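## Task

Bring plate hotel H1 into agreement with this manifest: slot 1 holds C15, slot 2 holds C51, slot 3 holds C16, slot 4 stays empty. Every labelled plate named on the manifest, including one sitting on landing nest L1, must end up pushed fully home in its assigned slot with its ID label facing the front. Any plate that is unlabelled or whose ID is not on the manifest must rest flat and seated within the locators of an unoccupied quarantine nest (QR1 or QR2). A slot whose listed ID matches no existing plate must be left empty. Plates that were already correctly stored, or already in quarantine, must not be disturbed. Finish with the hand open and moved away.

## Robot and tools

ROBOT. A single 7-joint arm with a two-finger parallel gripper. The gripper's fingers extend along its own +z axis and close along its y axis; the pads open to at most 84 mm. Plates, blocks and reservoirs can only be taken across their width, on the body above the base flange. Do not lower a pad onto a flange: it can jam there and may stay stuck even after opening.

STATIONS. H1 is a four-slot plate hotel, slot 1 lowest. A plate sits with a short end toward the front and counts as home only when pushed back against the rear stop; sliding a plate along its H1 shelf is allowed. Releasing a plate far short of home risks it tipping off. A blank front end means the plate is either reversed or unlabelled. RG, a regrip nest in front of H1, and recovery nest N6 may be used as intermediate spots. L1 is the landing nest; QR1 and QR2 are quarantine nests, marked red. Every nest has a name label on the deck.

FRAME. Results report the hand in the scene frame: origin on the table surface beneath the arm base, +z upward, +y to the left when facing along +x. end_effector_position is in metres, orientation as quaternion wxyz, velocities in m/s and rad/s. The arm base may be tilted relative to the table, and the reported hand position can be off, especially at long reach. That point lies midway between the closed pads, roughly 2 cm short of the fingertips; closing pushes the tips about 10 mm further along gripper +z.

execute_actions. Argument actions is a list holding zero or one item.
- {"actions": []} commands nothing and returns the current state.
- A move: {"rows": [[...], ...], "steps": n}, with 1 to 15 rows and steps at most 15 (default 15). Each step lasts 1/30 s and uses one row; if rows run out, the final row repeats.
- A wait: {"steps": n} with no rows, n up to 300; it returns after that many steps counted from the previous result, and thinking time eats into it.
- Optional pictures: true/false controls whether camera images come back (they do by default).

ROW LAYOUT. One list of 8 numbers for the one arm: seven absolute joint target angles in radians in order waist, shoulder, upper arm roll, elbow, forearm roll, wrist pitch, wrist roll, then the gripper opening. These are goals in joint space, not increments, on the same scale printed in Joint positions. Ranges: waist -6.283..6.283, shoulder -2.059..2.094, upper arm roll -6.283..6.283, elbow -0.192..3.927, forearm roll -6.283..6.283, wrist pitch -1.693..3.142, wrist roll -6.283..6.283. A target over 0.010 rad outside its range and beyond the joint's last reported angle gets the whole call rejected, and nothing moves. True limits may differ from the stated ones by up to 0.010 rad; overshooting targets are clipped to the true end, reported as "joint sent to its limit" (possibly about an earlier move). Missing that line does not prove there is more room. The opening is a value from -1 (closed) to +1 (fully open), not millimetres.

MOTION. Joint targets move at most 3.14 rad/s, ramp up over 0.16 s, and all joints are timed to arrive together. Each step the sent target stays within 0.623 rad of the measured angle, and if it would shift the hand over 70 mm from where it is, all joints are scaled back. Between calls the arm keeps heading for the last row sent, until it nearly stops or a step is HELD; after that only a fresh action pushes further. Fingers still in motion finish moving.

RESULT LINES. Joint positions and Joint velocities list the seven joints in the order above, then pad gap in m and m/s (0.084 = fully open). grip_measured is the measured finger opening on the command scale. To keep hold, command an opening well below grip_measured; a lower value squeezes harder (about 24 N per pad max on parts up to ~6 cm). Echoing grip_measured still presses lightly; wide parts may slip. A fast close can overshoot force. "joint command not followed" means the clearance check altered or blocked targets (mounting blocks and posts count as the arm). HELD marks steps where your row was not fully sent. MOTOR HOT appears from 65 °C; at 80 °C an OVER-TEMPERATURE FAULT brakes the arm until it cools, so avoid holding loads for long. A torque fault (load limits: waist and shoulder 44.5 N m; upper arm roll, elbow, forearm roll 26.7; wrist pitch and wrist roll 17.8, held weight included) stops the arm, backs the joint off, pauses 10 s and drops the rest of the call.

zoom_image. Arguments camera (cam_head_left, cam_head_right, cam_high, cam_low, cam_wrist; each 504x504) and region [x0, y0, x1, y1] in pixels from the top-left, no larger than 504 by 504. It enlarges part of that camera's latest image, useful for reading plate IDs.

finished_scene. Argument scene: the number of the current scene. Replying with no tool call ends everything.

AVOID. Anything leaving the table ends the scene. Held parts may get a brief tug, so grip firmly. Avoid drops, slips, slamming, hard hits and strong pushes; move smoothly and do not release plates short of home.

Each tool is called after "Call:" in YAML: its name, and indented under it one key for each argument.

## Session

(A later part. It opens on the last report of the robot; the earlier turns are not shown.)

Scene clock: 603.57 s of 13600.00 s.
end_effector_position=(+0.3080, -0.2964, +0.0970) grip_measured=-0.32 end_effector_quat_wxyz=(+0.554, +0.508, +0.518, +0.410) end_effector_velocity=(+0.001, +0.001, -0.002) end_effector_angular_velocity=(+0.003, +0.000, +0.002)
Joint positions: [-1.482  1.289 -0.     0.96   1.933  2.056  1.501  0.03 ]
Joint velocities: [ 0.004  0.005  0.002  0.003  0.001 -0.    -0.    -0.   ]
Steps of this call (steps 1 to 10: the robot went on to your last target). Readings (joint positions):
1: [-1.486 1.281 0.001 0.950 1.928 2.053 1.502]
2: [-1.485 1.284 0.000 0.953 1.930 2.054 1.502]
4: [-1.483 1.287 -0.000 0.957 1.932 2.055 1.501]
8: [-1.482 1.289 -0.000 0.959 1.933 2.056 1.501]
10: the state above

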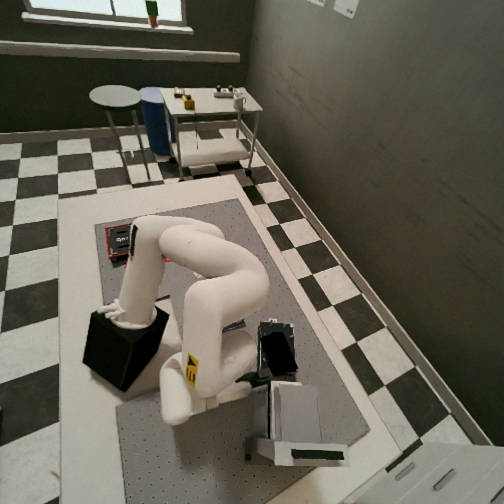

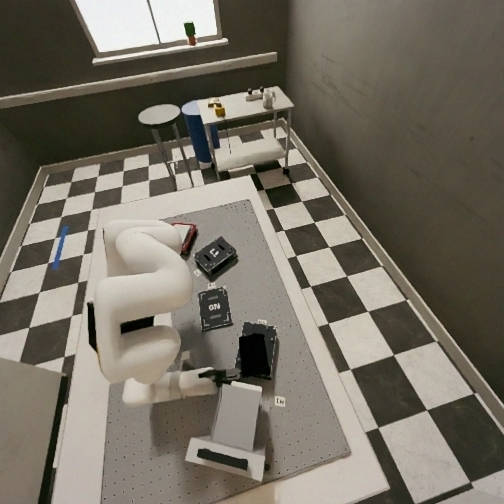

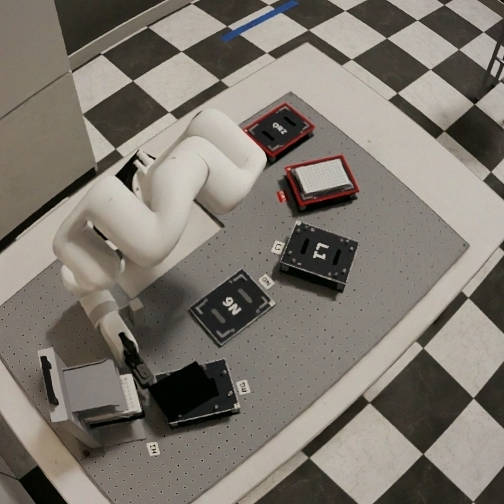

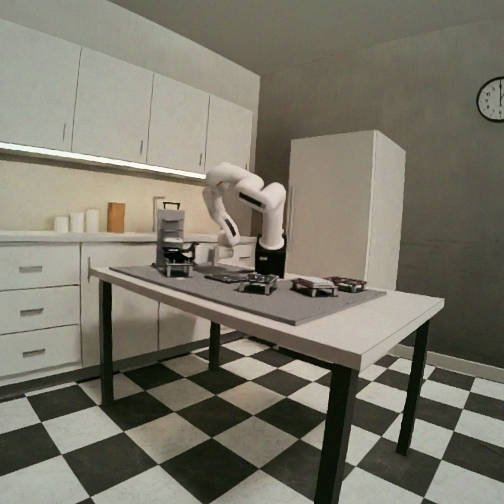

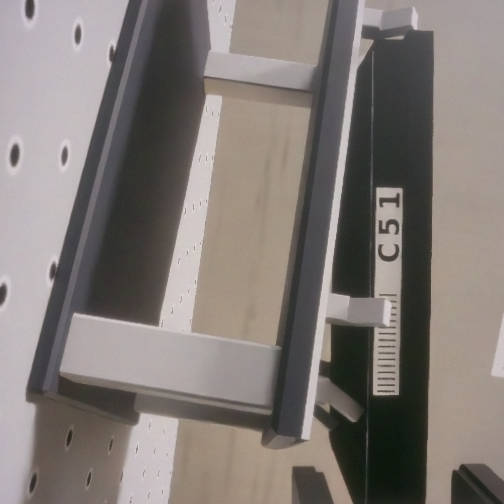

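Call:
execute_actions:
  actions:
    - {"rows":[[-1.4843,1.2844,0,0.9551,1.9308,2.0548,1.5139,-0.3],[-1.4871,1.2788,0,0.9503,1.9284,2.0538,1.5267,-0.3],[-1.4810,1.2761,0,0.9500,1.9358,2.0545,1.5300,-0.3],[-1.4724,1.2724,0,0.9496,1.9461,2.0554,1.5347,-0.3],[-1.4614,1.2676,0,0.9491,1.9594,2.0566,1.5407,-0.3],[-1.4492,1.2622,0,0.9485,1.9742,2.0580,1.5473,-0.3],[-1.4370,1.2569,0,0.9479,1.9889,2.0593,1.5540,-0.3],[-1.4248,1.2515,0,0.9473,2.0037,2.0606,1.5606,-0.3],[-1.4126,1.2462,0,0.9468,2.0184,2.0620,1.5673,-0.3],[-1.4003,1.2408,0,0.9462,2.0332,2.0633,1.5739,-0.3],[-1.3881,1.2355,0,0.9456,2.0480,2.0647,1.5806,-0.3],[-1.3771,1.2307,0,0.9451,2.0612,2.0659,1.5866,-0.3],[-1.3698,1.2274,0,0.9447,2.0701,2.0667,1.5905,-0.3],[-1.3649,1.2253,0,0.9445,2.0760,2.0672,1.5932,-0.3]],"steps":15}
  pictures: false

Call:
execute_actions:
  actions:
    - {"steps":12}

Call:
zoom_image:
  camera: "cam_high"
  region: [80,310,210,440]

Scene clock: 631.27 s of 13600.00 s.
end_effector_position=(+0.3393, -0.3000, +0.0984) grip_measured=-0.32 end_effector_quat_wxyz=(+0.548, +0.514, +0.512, +0.417) end_effector_velocity=(+0.089, -0.003, -0.003) end_effector_angular_velocity=(+0.003, -0.015, +0.019)
Joint positions: [-1.387  1.235  0.001  0.946  2.048  2.065  1.58   0.03 ]
Joint velocities: [ 0.269 -0.12   0.008 -0.01   0.314  0.029  0.142 -0.   ]
Steps of this call (steps 1 to 30: the robot went on to your last target; steps 31 to 90: nothing new was sent; then 24.20 s passed at rest; steps 91 to 105: all 15 steps of this action). Readings (joint positions):
91: [-1.482 1.290 0.000 0.960 1.933 2.056 1.502]
92: [-1.482 1.289 0.000 0.959 1.933 2.056 1.504]
94: [-1.483 1.284 -0.000 0.955 1.933 2.055 1.515]
98: [-1.463 1.269 -0.001 0.950 1.959 2.057 1.538]
105: the state above

Scene clock: 631.67 s of 13600.00 s.
end_effector_position=(+0.3455, -0.3009, +0.0982) grip_measured=-0.32 end_effector_quat_wxyz=(+0.548, +0.514, +0.511, +0.417) end_effector_velocity=(+0.003, +0.001, +0.000) end_effector_angular_velocity=(+0.000, -0.004, +0.003)
Joint positions: [-1.365  1.226 -0.     0.944  2.076  2.067  1.593  0.03 ]
Joint velocities: [ 0.003 -0.002  0.004  0.     0.003  0.001  0.001  0.   ]
Steps of this call (steps 1 to 12: the robot went on to your last target). Readings (joint positions):
1: [-1.379 1.232 0.001 0.946 2.057 2.066 1.585]
2: [-1.374 1.229 0.002 0.946 2.064 2.066 1.587]
4: [-1.368 1.227 0.001 0.945 2.071 2.067 1.591]
8: [-1.366 1.226 -0.001 0.944 2.075 2.067 1.593]
12: the state above

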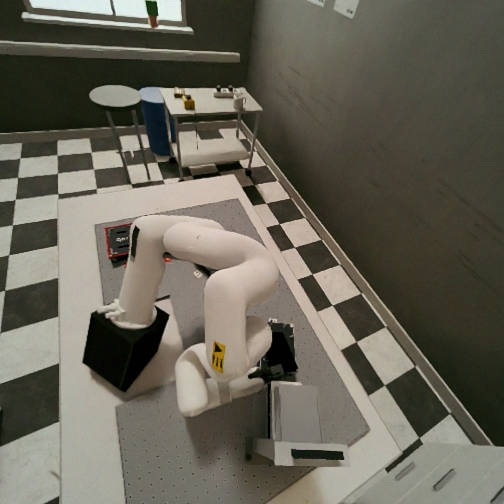

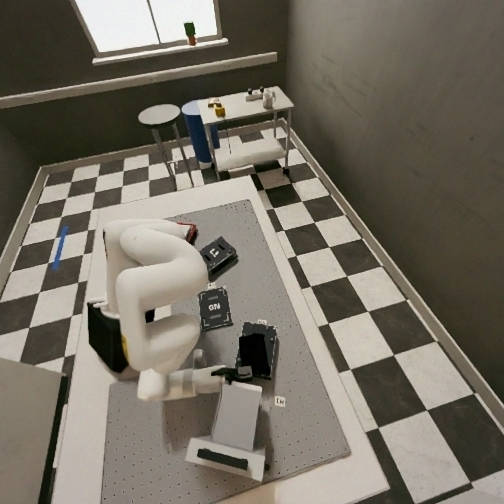

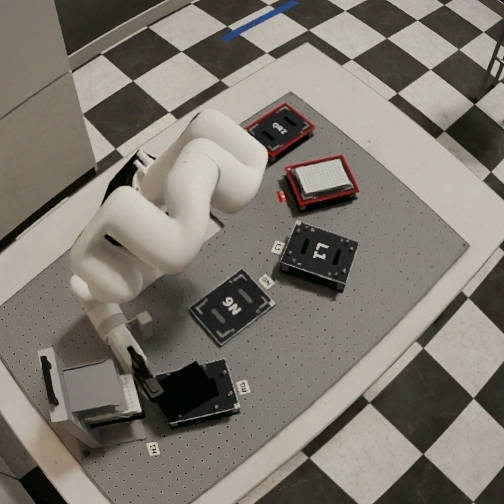

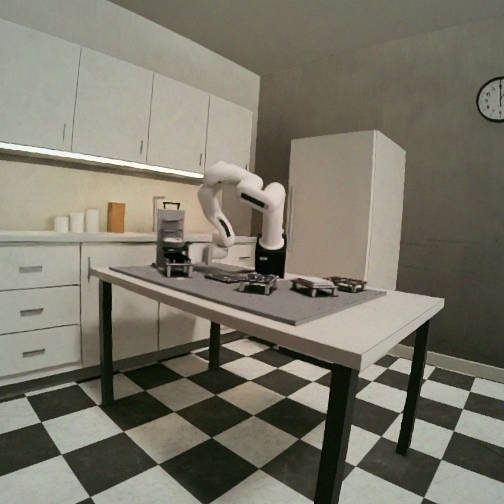

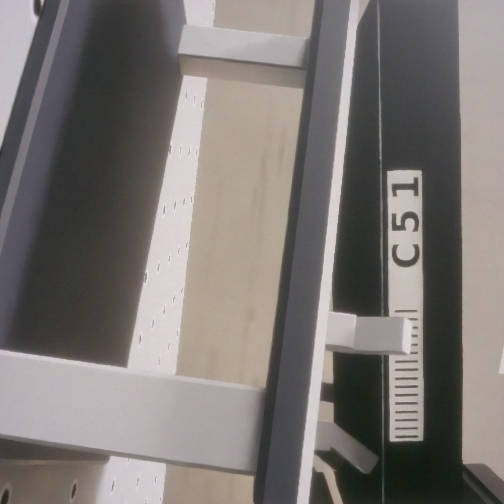

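Region (80, 310, 210, 440) of cam_high's 504x504 image, scaled by 3.877, with more detail than that image has.

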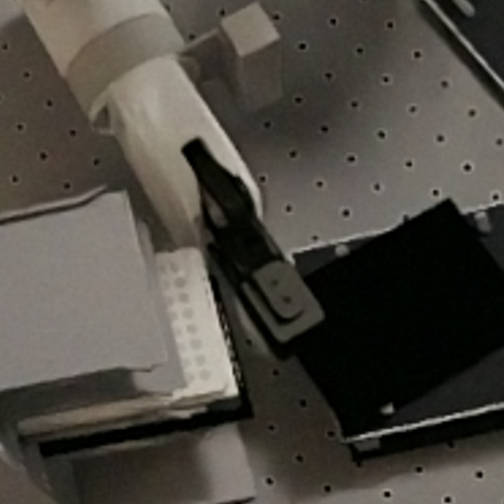

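Call:
execute_actions:
  actions:
    - {"rows":[[-1.3649,1.2253,0,0.9445,2.0760,2.0672,1.5932,-0.4],[-1.3649,1.2253,0,0.9445,2.0760,2.0672,1.5932,-0.48],[-1.3649,1.2253,0,0.9445,2.0760,2.0672,1.5932,-0.54],[-1.3649,1.2253,0,0.9445,2.0760,2.0672,1.5932,-0.58],[-1.3649,1.2253,0,0.9445,2.0760,2.0672,1.5932,-0.61],[-1.3649,1.2253,0,0.9445,2.0760,2.0672,1.5932,-0.64],[-1.3649,1.2253,0,0.9445,2.0760,2.0672,1.5932,-0.67],[-1.3649,1.2253,0,0.9445,2.0760,2.0672,1.5932,-0.7],[-1.3649,1.2253,0,0.9445,2.0760,2.0672,1.5932,-0.75],[-1.3649,1.2253,0,0.9445,2.0760,2.0672,1.5932,-0.82],[-1.3649,1.2253,0,0.9445,2.0760,2.0672,1.5932,-0.9],[-1.3649,1.2253,0,0.9445,2.0760,2.0672,1.5932,-1]],"steps":15}
  pictures: false

Call:
execute_actions:
  actions:
    - {"rows":[[-1.3668,1.2214,0,0.9411,2.0743,2.0665,1.5934,-1],[-1.3706,1.2136,0,0.9344,2.0709,2.0650,1.5939,-1],[-1.3763,1.2019,0,0.9243,2.0658,2.0629,1.5946,-1],[-1.3831,1.1879,0,0.9121,2.0597,2.0602,1.5954,-1],[-1.3900,1.1738,0,0.9000,2.0536,2.0576,1.5962,-1],[-1.3961,1.1613,0,0.8892,2.0481,2.0553,1.5969,-1],[-1.4006,1.1520,0,0.8811,2.0440,2.0536,1.5974,-1],[-1.4029,1.1473,0,0.8770,2.0420,2.0527,1.5977,-1]],"steps":14}

Scene clock: 744.40 s of 13600.00 s.
end_effector_position=(+0.3459, -0.3009, +0.0983) grip_measured=-0.70 end_effector_quat_wxyz=(+0.548, +0.514, +0.511, +0.417) end_effector_velocity=(+0.000, +0.000, -0.000) end_effector_angular_velocity=(+0.000, -0.000, +0.000)
Joint positions: [-1.365  1.225 -0.     0.945  2.076  2.067  1.593  0.013]
Joint velocities: [-0.    -0.     0.001  0.     0.    -0.    -0.     0.   ]
Steps of this call (steps 1 to 30: the robot went on to your last target; steps 31 to 90: nothing new was sent; then 109.23 s passed at rest; steps 91 to 105: all 15 steps of this action). Readings (joint positions):
91: [-1.365 1.225 -0.000 0.944 2.076 2.067 1.593]
92: [-1.365 1.225 -0.000 0.944 2.076 2.067 1.593]
94: [-1.365 1.225 0.000 0.945 2.076 2.067 1.593]
98: [-1.365 1.225 -0.000 0.945 2.076 2.067 1.593]
105: the state above

Scene clock: 744.87 s of 13600.00 s.
end_effector_position=(+0.3467, -0.2965, +0.1218) grip_measured=-0.70 end_effector_quat_wxyz=(+0.548, +0.514, +0.512, +0.416) end_effector_velocity=(+0.002, +0.009, +0.005) end_effector_angular_velocity=(+0.019, +0.002, +0.004)
Joint positions: [-1.402  1.15  -0.     0.88   2.043  2.053  1.598  0.013]
Joint velocities: [-0.012 -0.028  0.01  -0.035 -0.017 -0.01   0.002  0.   ]
Steps of this call (steps 1 to 14: all 14 steps of this action). Readings (joint positions):
1: [-1.365 1.225 -0.000 0.944 2.076 2.067 1.593]
2: [-1.365 1.224 0.000 0.944 2.076 2.067 1.593]
4: [-1.368 1.218 0.000 0.937 2.072 2.065 1.594]
8: [-1.387 1.181 0.000 0.906 2.056 2.059 1.596]
14: the state above

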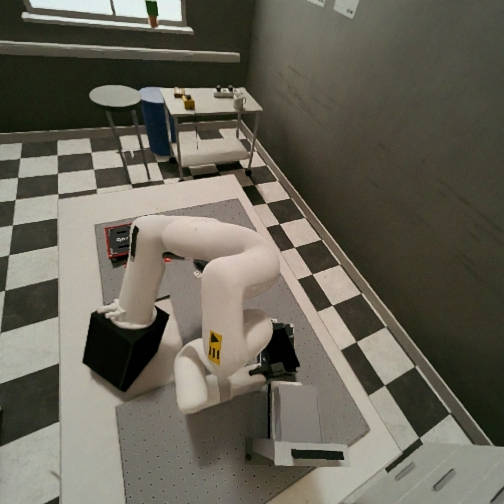

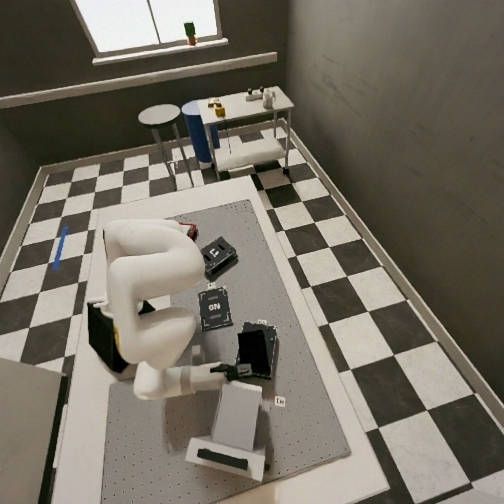

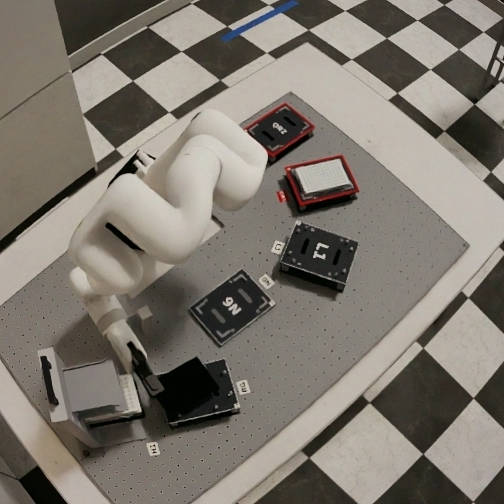

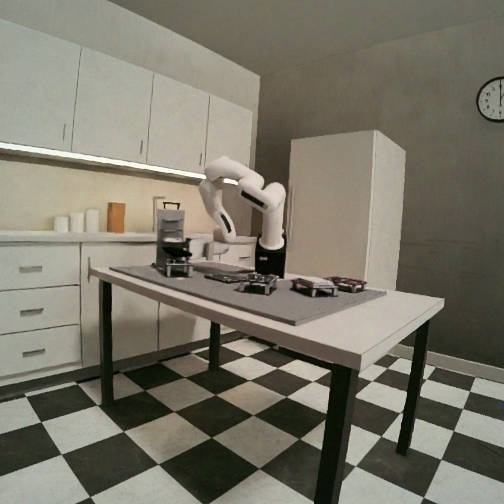

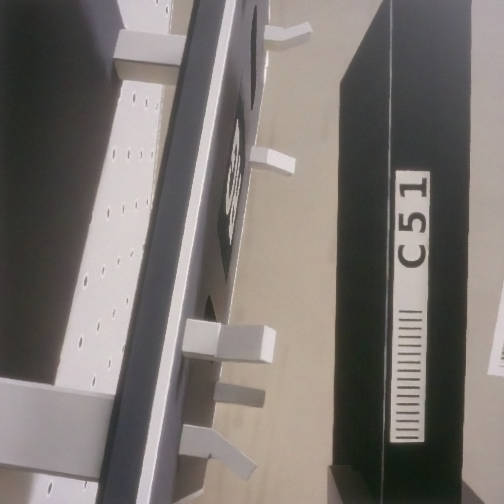

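Call:
execute_actions:
  actions:
    - {"rows":[[-1.4035,1.1313,0,0.8637,2.0493,2.0501,1.6057,-1],[-1.4044,1.1073,0,0.8437,2.0603,2.0462,1.6176,-1],[-1.4056,1.0753,0,0.8171,2.0749,2.0410,1.6335,-1],[-1.4071,1.0353,0,0.7838,2.0932,2.0345,1.6534,-1],[-1.4090,0.9873,0,0.7438,2.1152,2.0266,1.6773,-1],[-1.4108,0.9393,0,0.7039,2.1371,2.0188,1.7012,-1],[-1.4126,0.8913,0,0.6639,2.1591,2.0110,1.7251,-1],[-1.4144,0.8433,0,0.6240,2.1810,2.0032,1.7490,-1],[-1.4162,0.7953,0,0.5840,2.2030,1.9954,1.7929,-1],[-1.4181,0.7473,0,0.5441,2.2250,1.9876,1.8568,-1],[-1.4199,0.6992,0,0.5041,2.2469,1.9797,1.9406,-1],[-1.4217,0.6512,0,0.4641,2.2689,1.9719,2.0345,-1],[-1.4235,0.6032,0,0.4242,2.2908,1.9641,2.1300,-1],[-1.4253,0.5552,0,0.3842,2.3128,1.9563,2.2250,-1],[-1.4271,0.5072,0,0.3443,2.3347,1.9485,2.3200,-1]],"steps":15}
  pictures: false

Call:
execute_actions:
  actions:
    - {"rows":[[-1.4290,0.4592,0,0.3043,2.3567,1.9406,2.415,-1],[-1.4305,0.4192,0,0.2710,2.3750,1.9341,2.51,-1],[-1.4317,0.3872,0,0.2444,2.3896,1.9289,2.605,-1],[-1.4326,0.3632,0,0.2244,2.4006,1.9250,2.70,-1],[-1.4332,0.3472,0,0.2111,2.4079,1.9224,2.79,-1],[-1.4332,0.3472,0,0.2111,2.4079,1.9224,2.88,-1],[-1.4332,0.3472,0,0.2111,2.4079,1.9224,2.97,-1],[-1.4332,0.3472,0,0.2111,2.4079,1.9224,3.06,-1],[-1.4332,0.3472,0,0.2111,2.4079,1.9224,3.15,-1],[-1.4332,0.3472,0,0.2111,2.4079,1.9224,3.24,-1],[-1.4332,0.3472,0,0.2111,2.4079,1.9224,3.33,-1],[-1.4332,0.3472,0,0.2111,2.4079,1.9224,3.42,-1],[-1.4332,0.3472,0,0.2111,2.4079,1.9224,3.51,-1],[-1.4332,0.3472,0,0.2111,2.4079,1.9224,3.60,-1],[-1.4332,0.3472,0,0.2111,2.4079,1.9224,3.69,-1]],"steps":15}
  pictures: false

Call:
execute_actions:
  actions:
    - {"rows":[[-1.4332,0.3472,0,0.2111,2.4079,1.9224,3.78,-1],[-1.4332,0.3472,0,0.2111,2.4079,1.9224,3.87,-1],[-1.4332,0.3472,0,0.2111,2.4079,1.9224,3.96,-1],[-1.4332,0.3472,0,0.2111,2.4079,1.9224,4.05,-1],[-1.4332,0.3472,0,0.2111,2.4079,1.9224,4.14,-1],[-1.4332,0.3472,0,0.2111,2.4079,1.9224,4.23,-1],[-1.4332,0.3472,0,0.2111,2.4079,1.9224,4.32,-1],[-1.4332,0.3472,0,0.2111,2.4079,1.9224,4.41,-1],[-1.4332,0.3472,0,0.2111,2.4079,1.9224,4.50,-1],[-1.4332,0.3472,0,0.2111,2.4079,1.9224,4.59,-1],[-1.4332,0.3472,0,0.2111,2.4079,1.9224,4.68,-1],[-1.4332,0.3472,0,0.2111,2.4079,1.9224,4.77,-1],[-1.4332,0.3472,0,0.2111,2.4079,1.9224,4.85,-1],[-1.4332,0.3472,0,0.2111,2.4079,1.9224,4.92,-1],[-1.4332,0.3472,0,0.2111,2.4079,1.9224,4.98,-1]],"steps":15}
  pictures: false

Call:
execute_actions:
  actions:
    - {"rows":[[-1.4332,0.3472,0,0.2111,2.4079,1.9224,5.03,-1],[-1.4332,0.3472,0,0.2111,2.4079,1.9224,5.07,-1],[-1.4332,0.3472,0,0.2111,2.4079,1.9224,5.095,-1],[-1.4332,0.3472,0,0.2111,2.4079,1.9224,5.109,-1]],"steps":15}

Scene clock: 771.87 s of 13600.00 s.
end_effector_position=(+0.3671, -0.2844, +0.2189) grip_measured=-0.70 end_effector_quat_wxyz=(+0.548, +0.590, +0.415, +0.424) end_effector_velocity=(+0.006, +0.089, +0.258) end_effector_angular_velocity=(+1.419, -0.522, -0.564)
Joint positions: [-1.419  0.731 -0.     0.532  2.232  1.985  1.926  0.013]
Joint velocities: [-0.047 -1.243 -0.001 -1.044  0.571 -0.206  1.919 -0.   ]
Steps of this call (steps 1 to 15: the robot went on to your last target; steps 16 to 90: nothing new was sent; then 23.50 s passed at rest; steps 91 to 105: all 15 steps of this action). Readings (joint positions):
91: [-1.403 1.147 0.000 0.877 2.042 2.053 1.598]
92: [-1.403 1.144 0.000 0.874 2.044 2.052 1.600]
94: [-1.404 1.126 0.000 0.858 2.053 2.048 1.609]
98: [-1.408 1.022 0.000 0.772 2.100 2.032 1.661]
105: the state above

Scene clock: 772.37 s of 13600.00 s.
end_effector_position=(+0.3552, -0.2468, +0.2864) grip_measured=-0.70 end_effector_quat_wxyz=(+0.281, +0.707, -0.031, +0.649) end_effector_velocity=(-0.004, +0.007, +0.010) end_effector_angular_velocity=(+2.396, -1.177, -0.030)
Joint positions: [-1.433  0.354  0.     0.216  2.405  1.923  3.2    0.013]
Joint velocities: [-0.002 -0.065  0.    -0.053  0.032 -0.011  2.688 -0.   ]
Steps of this call (steps 1 to 15: all 15 steps of this action). Readings (joint positions):
1: [-1.420 0.689 -0.000 0.497 2.251 1.979 1.994]
2: [-1.422 0.647 -0.000 0.461 2.270 1.972 2.067]
4: [-1.425 0.563 0.000 0.391 2.309 1.958 2.225]
8: [-1.430 0.425 -0.000 0.276 2.371 1.936 2.571]
15: the state above

Scene clock: 772.87 s of 13600.00 s.
end_effector_position=(+0.3548, -0.2461, +0.2874) grip_measured=-0.70 end_effector_quat_wxyz=(-0.184, +0.532, -0.465, +0.683) end_effector_velocity=(+0.000, +0.000, +0.000) end_effector_angular_velocity=(+2.353, -1.152, +0.002)
Joint positions: [-1.433  0.347  0.     0.211  2.408  1.922  4.549  0.013]
Joint velocities: [-0.    -0.002  0.    -0.001 -0.    -0.     2.62  -0.   ]
Steps of this call (steps 1 to 15: all 15 steps of this action). Readings (joint positions):
1: [-1.433 0.352 0.000 0.215 2.406 1.923 3.290]
2: [-1.433 0.351 0.000 0.214 2.407 1.923 3.380]
4: [-1.433 0.349 0.000 0.213 2.407 1.923 3.560]
8: [-1.433 0.348 0.000 0.212 2.408 1.922 3.920]
15: the state above

Scene clock: 773.37 s of 13600.00 s.
end_effector_position=(+0.3548, -0.2461, +0.2875) grip_measured=-0.70 end_effector_quat_wxyz=(+0.365, -0.384, +0.594, -0.606) end_effector_velocity=(+0.000, +0.000, +0.000) end_effector_angular_velocity=(+0.028, -0.014, +0.001)
Joint positions: [-1.433  0.347 -0.     0.211  2.408  1.922  5.106  0.013]
Joint velocities: [-0.    -0.     0.     0.     0.     0.     0.031  0.   ]
Steps of this call (steps 1 to 15: all 15 steps of this action). Readings (joint positions):
1: [-1.433 0.347 0.000 0.211 2.408 1.922 4.635]
2: [-1.433 0.347 0.000 0.211 2.408 1.922 4.718]
4: [-1.433 0.347 0.000 0.211 2.408 1.922 4.869]
8: [-1.433 0.347 0.000 0.211 2.408 1.922 5.058]
15: the state above

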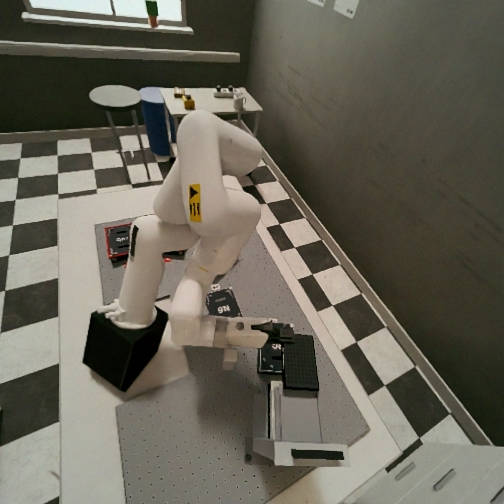

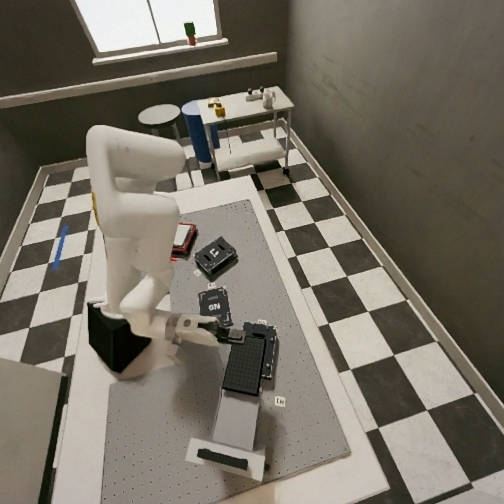

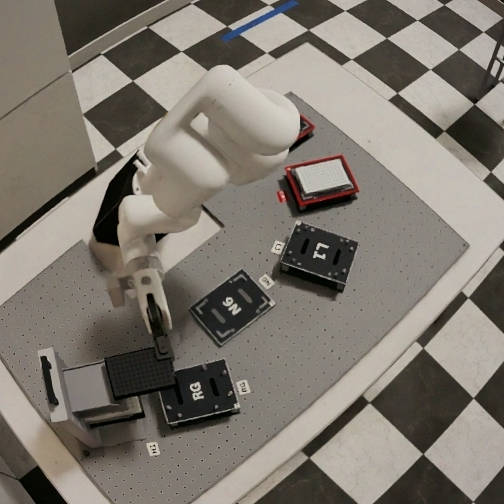

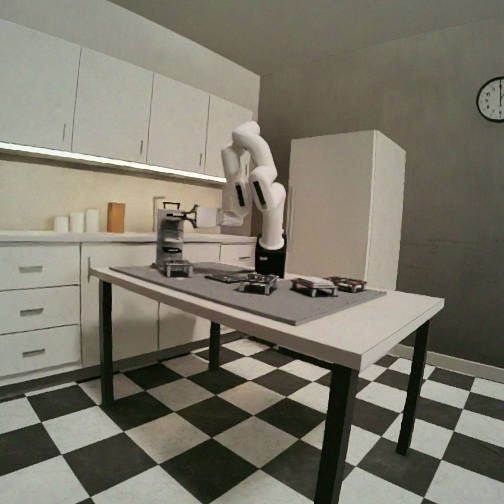

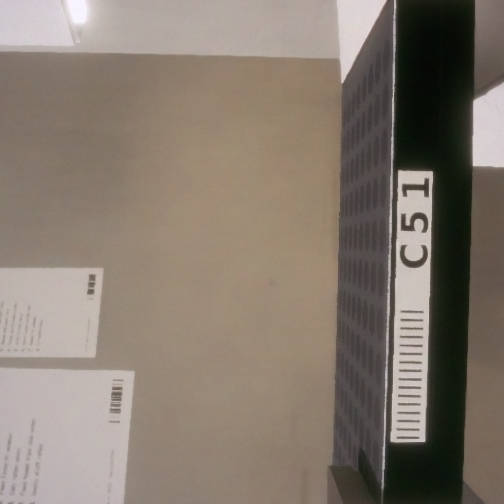

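Call:
zoom_image:
  camera: "cam_wrist"
  region: [324,0,504,180]

Call:
zoom_image:
  camera: "cam_wrist"
  region: [324,324,504,504]

Call:
zoom_image:
  camera: "cam_low"
  region: [145,195,205,255]

Call:
zoom_image:
  camera: "cam_head_right"
  region: [190,320,290,460]

Region (324, 0, 504, 180) of cam_wrist's 504x504 image, scaled by 2.800, with more detail than that image has.

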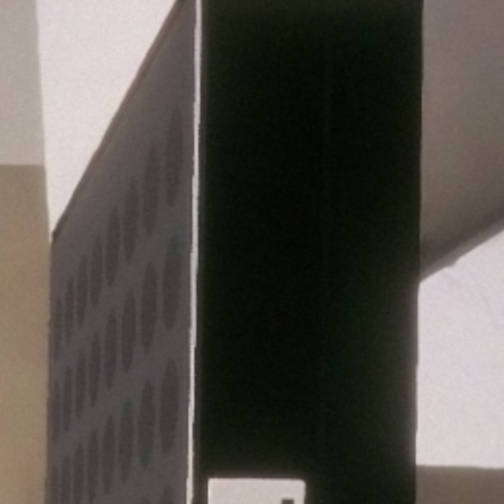

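Region (324, 324, 504, 504) of cam_wrist's 504x504 image, scaled by 2.800, with more detail than that image has.

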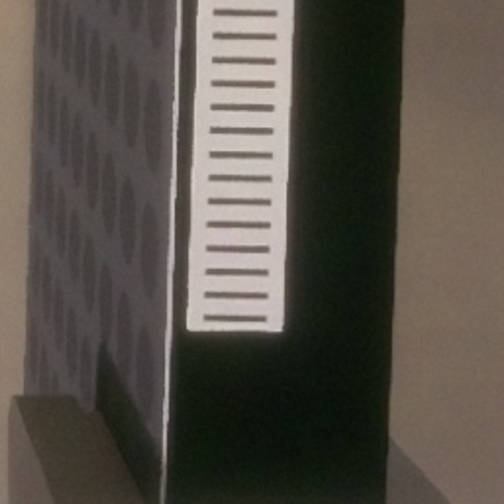

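Region (145, 195, 205, 255) of cam_low's 504x504 image, scaled by 8.400, with more detail than that image has.

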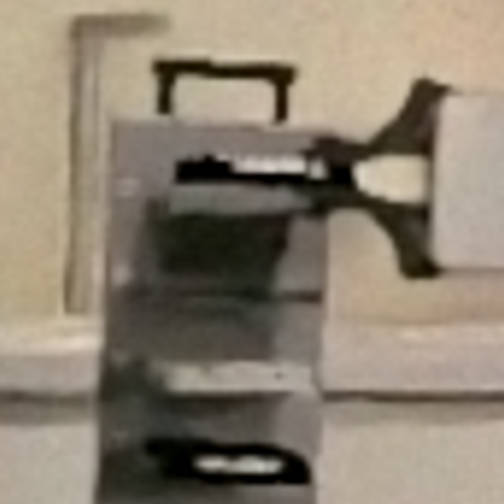

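Region (190, 320, 290, 460) of cam_head_right's 504x504 image, scaled by 3.600, with more detail than that image has; it fills the left 360 columns of this view, and the rest is white.

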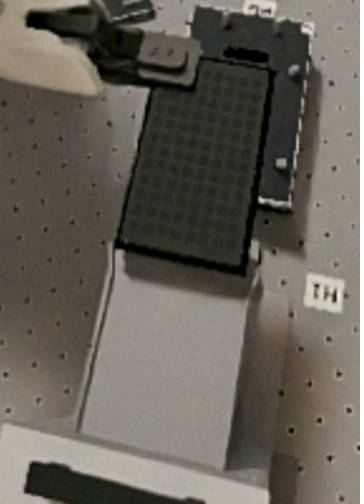

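Call:
execute_actions:
  actions:
    - {"rows":[[-1.4298,0.3552,0,0.2132,2.4099,1.9272,5.1030,-1],[-1.4246,0.3671,0,0.2163,2.4129,1.9343,5.0960,-1],[-1.4195,0.3791,0,0.2194,2.4159,1.9414,5.0890,-1],[-1.4161,0.3870,0,0.2214,2.4179,1.9462,5.0844,-1]],"steps":14}

Call:
zoom_image:
  camera: "cam_wrist"
  region: [414,0,504,120]

Call:
zoom_image:
  camera: "cam_head_right"
  region: [200,360,280,440]

Call:
zoom_image:
  camera: "cam_high"
  region: [60,330,160,430]

Scene clock: 795.53 s of 13600.00 s.
end_effector_position=(+0.3549, -0.2461, +0.2796) grip_measured=-0.70 end_effector_quat_wxyz=(+0.364, -0.384, +0.593, -0.606) end_effector_velocity=(-0.000, -0.000, -0.001) end_effector_angular_velocity=(-0.002, -0.001, -0.001)
Joint positions: [-1.416  0.386 -0.     0.221  2.418  1.946  5.085  0.013]
Joint velocities: [ 0.002  0.006 -0.001  0.001  0.002  0.005 -0.004  0.   ]
Steps of this call (steps 1 to 15: the robot went on to your last target; steps 16 to 90: nothing new was sent; then 18.70 s passed at rest; steps 91 to 104: all 14 steps of this action). Readings (joint positions):
91: [-1.433 0.347 -0.000 0.211 2.408 1.923 5.109]
92: [-1.432 0.349 -0.000 0.212 2.408 1.924 5.107]
94: [-1.428 0.359 -0.000 0.214 2.411 1.930 5.101]
98: [-1.419 0.381 0.000 0.220 2.416 1.942 5.088]
104: the state above

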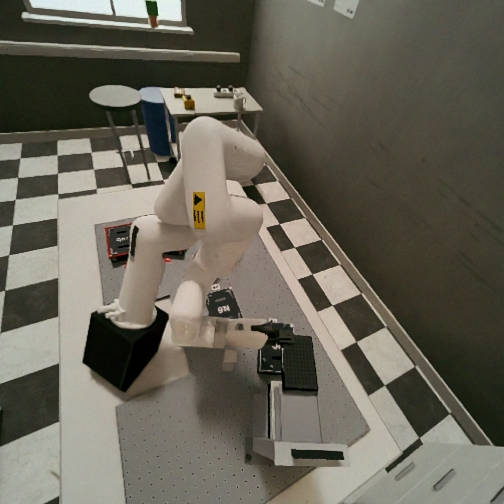

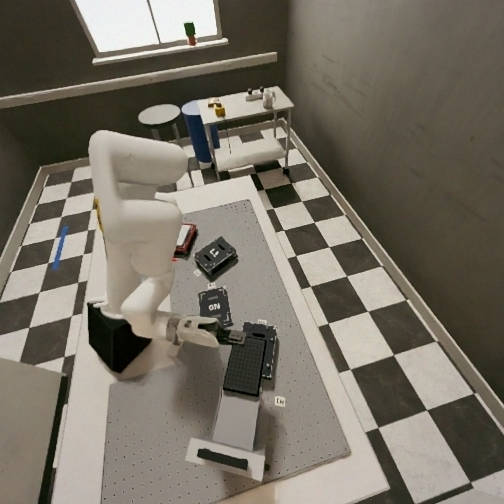

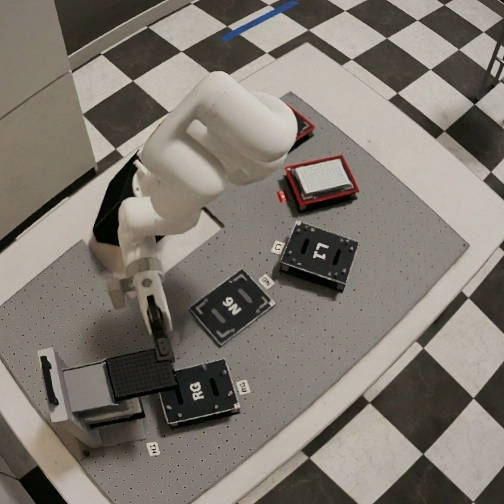

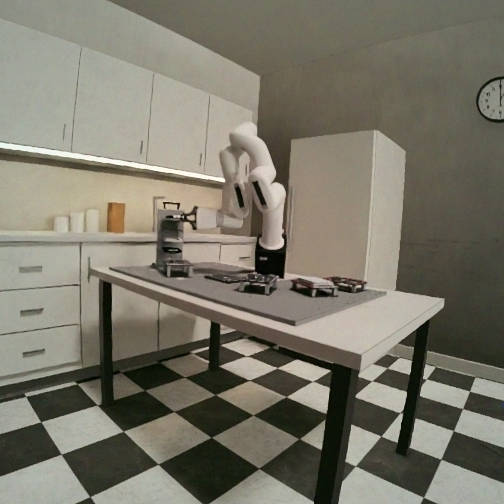

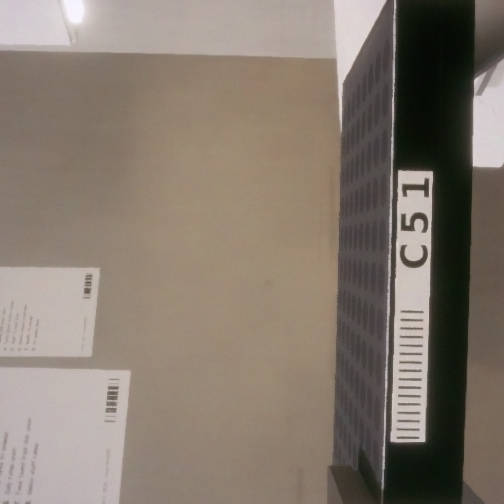

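Region (414, 0, 504, 120) of cam_wrist's 504x504 image, scaled by 4.200, with more detail than that image has; it fills the left 378 columns of this view, and the rest is white.

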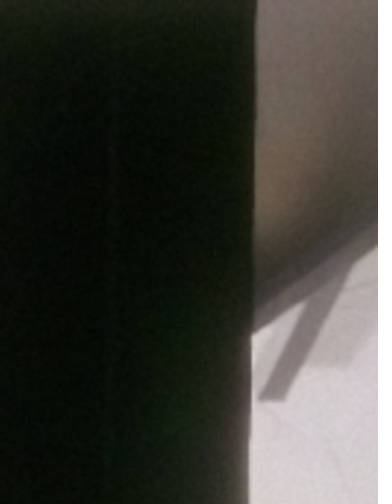

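Region (200, 360, 280, 440) of cam_head_right's 504x504 image, scaled by 6.300, with more detail than that image has.

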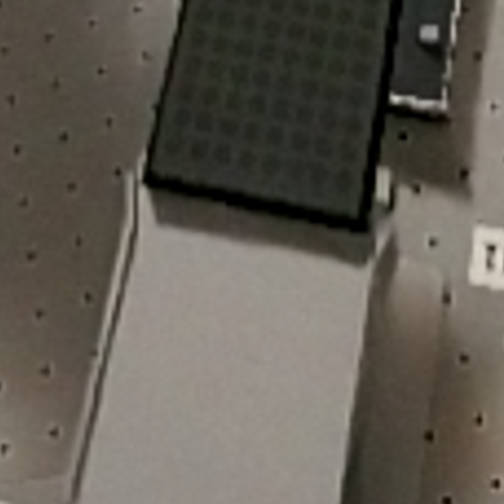

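Region (60, 330, 160, 430) of cam_high's 504x504 image, scaled by 5.040, with more detail than that image has.

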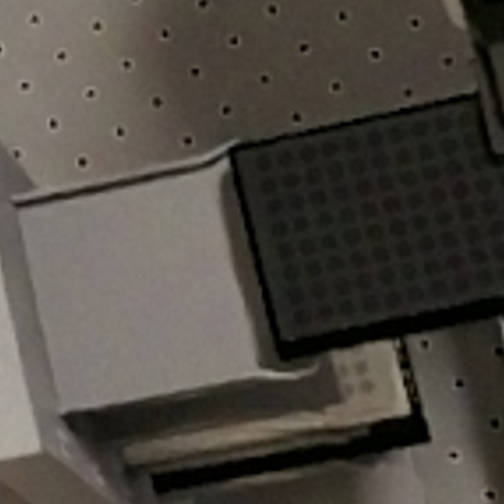

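Call:
execute_actions:
  actions:
    - {"rows":[[-1.4133,0.3935,0,0.2231,2.4195,1.9501,5.0813,-1],[-1.4091,0.4032,0,0.2256,2.4220,1.9559,5.0766,-1],[-1.4050,0.4129,0,0.2281,2.4244,1.9616,5.0720,-1],[-1.4022,0.4194,0,0.2298,2.4260,1.9655,5.0689,-1]],"steps":14}

Call:
zoom_image:
  camera: "cam_wrist"
  region: [414,0,504,120]

Call:
zoom_image:
  camera: "cam_head_right"
  region: [200,360,280,440]

Call:
zoom_image:
  camera: "cam_high"
  region: [60,330,160,430]

Call:
zoom_image:
  camera: "cam_head_left"
  region: [255,360,335,440]

Scene clock: 810.63 s of 13600.00 s.
end_effector_position=(+0.3547, -0.2460, +0.2730) grip_measured=-0.70 end_effector_quat_wxyz=(+0.364, -0.385, +0.593, -0.606) end_effector_velocity=(-0.000, -0.000, -0.000) end_effector_angular_velocity=(-0.002, -0.000, -0.001)
Joint positions: [-1.402  0.419 -0.     0.23   2.426  1.965  5.069  0.013]
Joint velocities: [ 0.001  0.003 -0.001  0.001  0.001  0.002 -0.002  0.   ]
Steps of this call (steps 1 to 15: the robot went on to your last target; steps 16 to 90: nothing new was sent; then 11.63 s passed at rest; steps 91 to 104: all 14 steps of this action). Readings (joint positions):
91: [-1.416 0.387 -0.000 0.221 2.418 1.946 5.084]
92: [-1.415 0.388 -0.000 0.222 2.418 1.947 5.084]
94: [-1.412 0.396 -0.000 0.224 2.420 1.952 5.080]
98: [-1.404 0.415 0.000 0.228 2.425 1.962 5.071]
104: the state above

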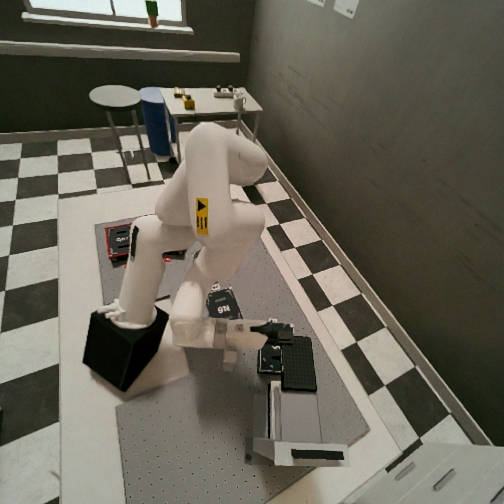

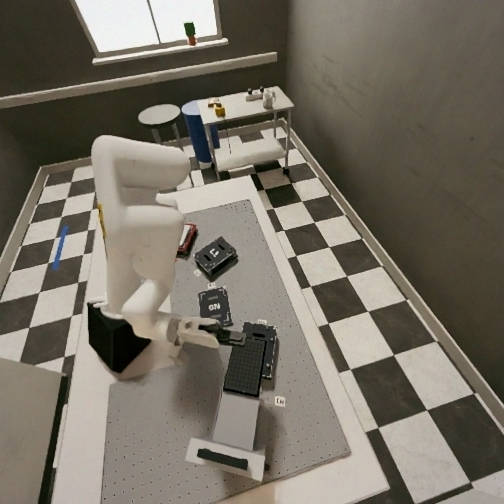

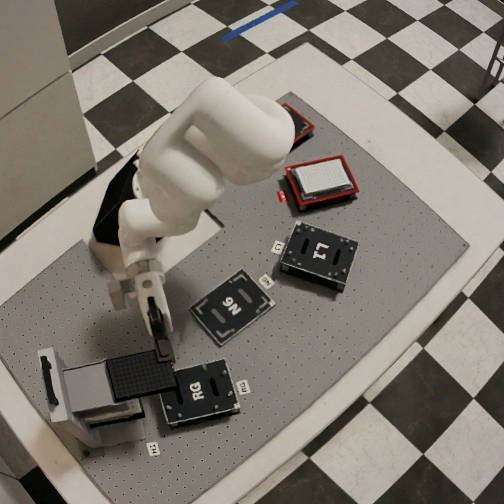

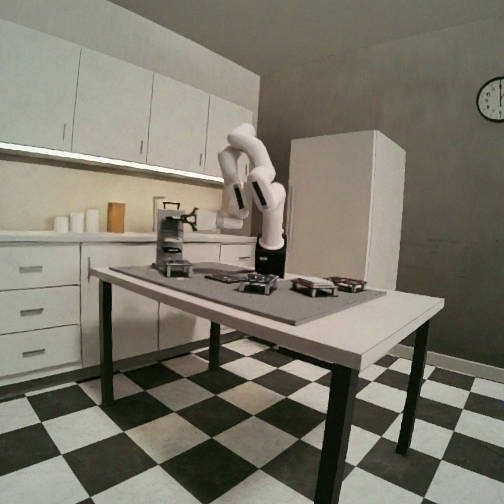

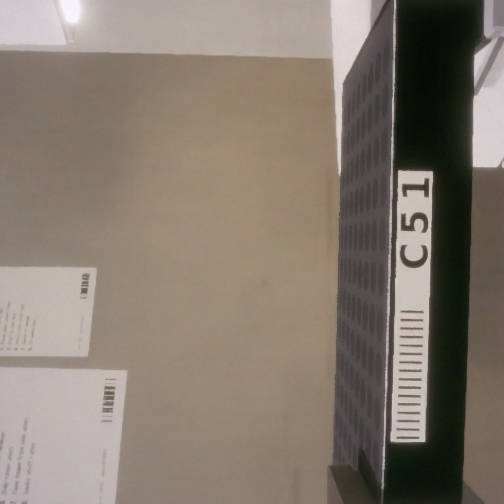

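Region (414, 0, 504, 120) of cam_wrist's 504x504 image, scaled by 4.200, with more detail than that image has; it fills the left 378 columns of this view, and the rest is white.

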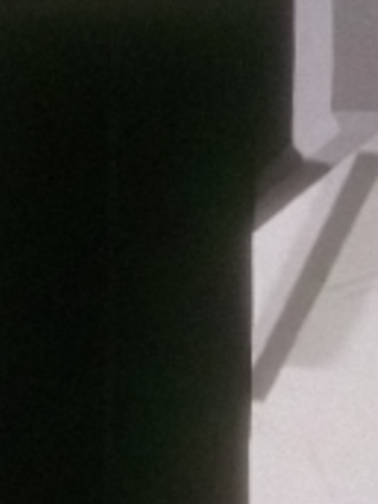

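Region (200, 360, 280, 440) of cam_head_right's 504x504 image, scaled by 6.300, with more detail than that image has.

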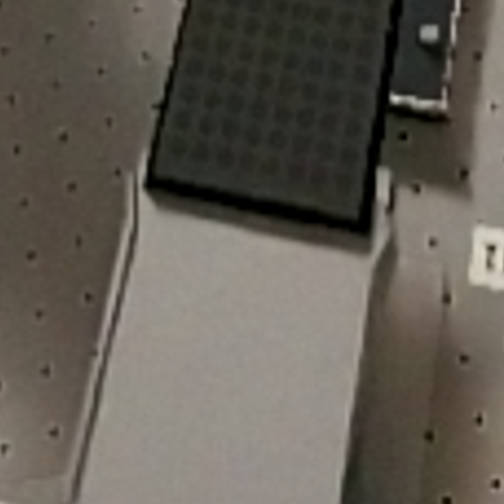

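Region (60, 330, 160, 430) of cam_high's 504x504 image, scaled by 5.040, with more detail than that image has.

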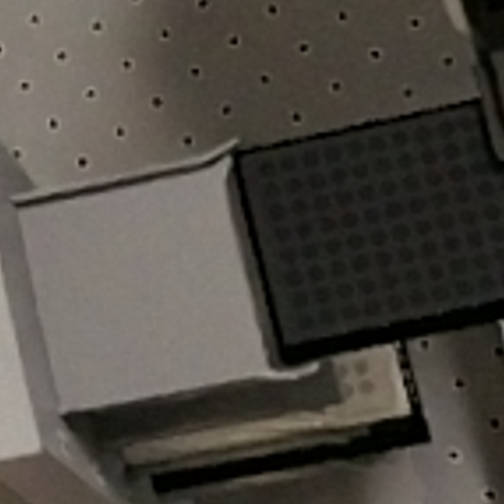

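Region (255, 360, 335, 440) of cam_head_left's 504x504 image, scaled by 6.300, with more detail than that image has.

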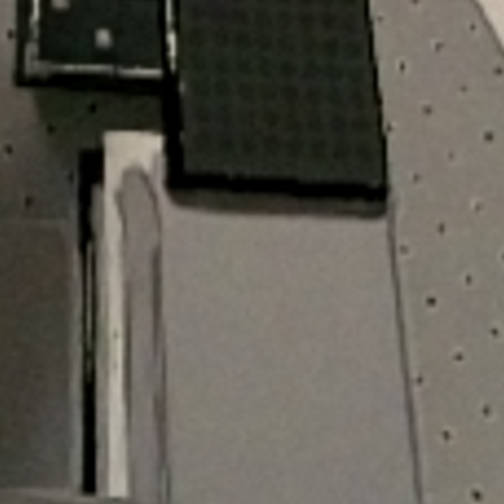

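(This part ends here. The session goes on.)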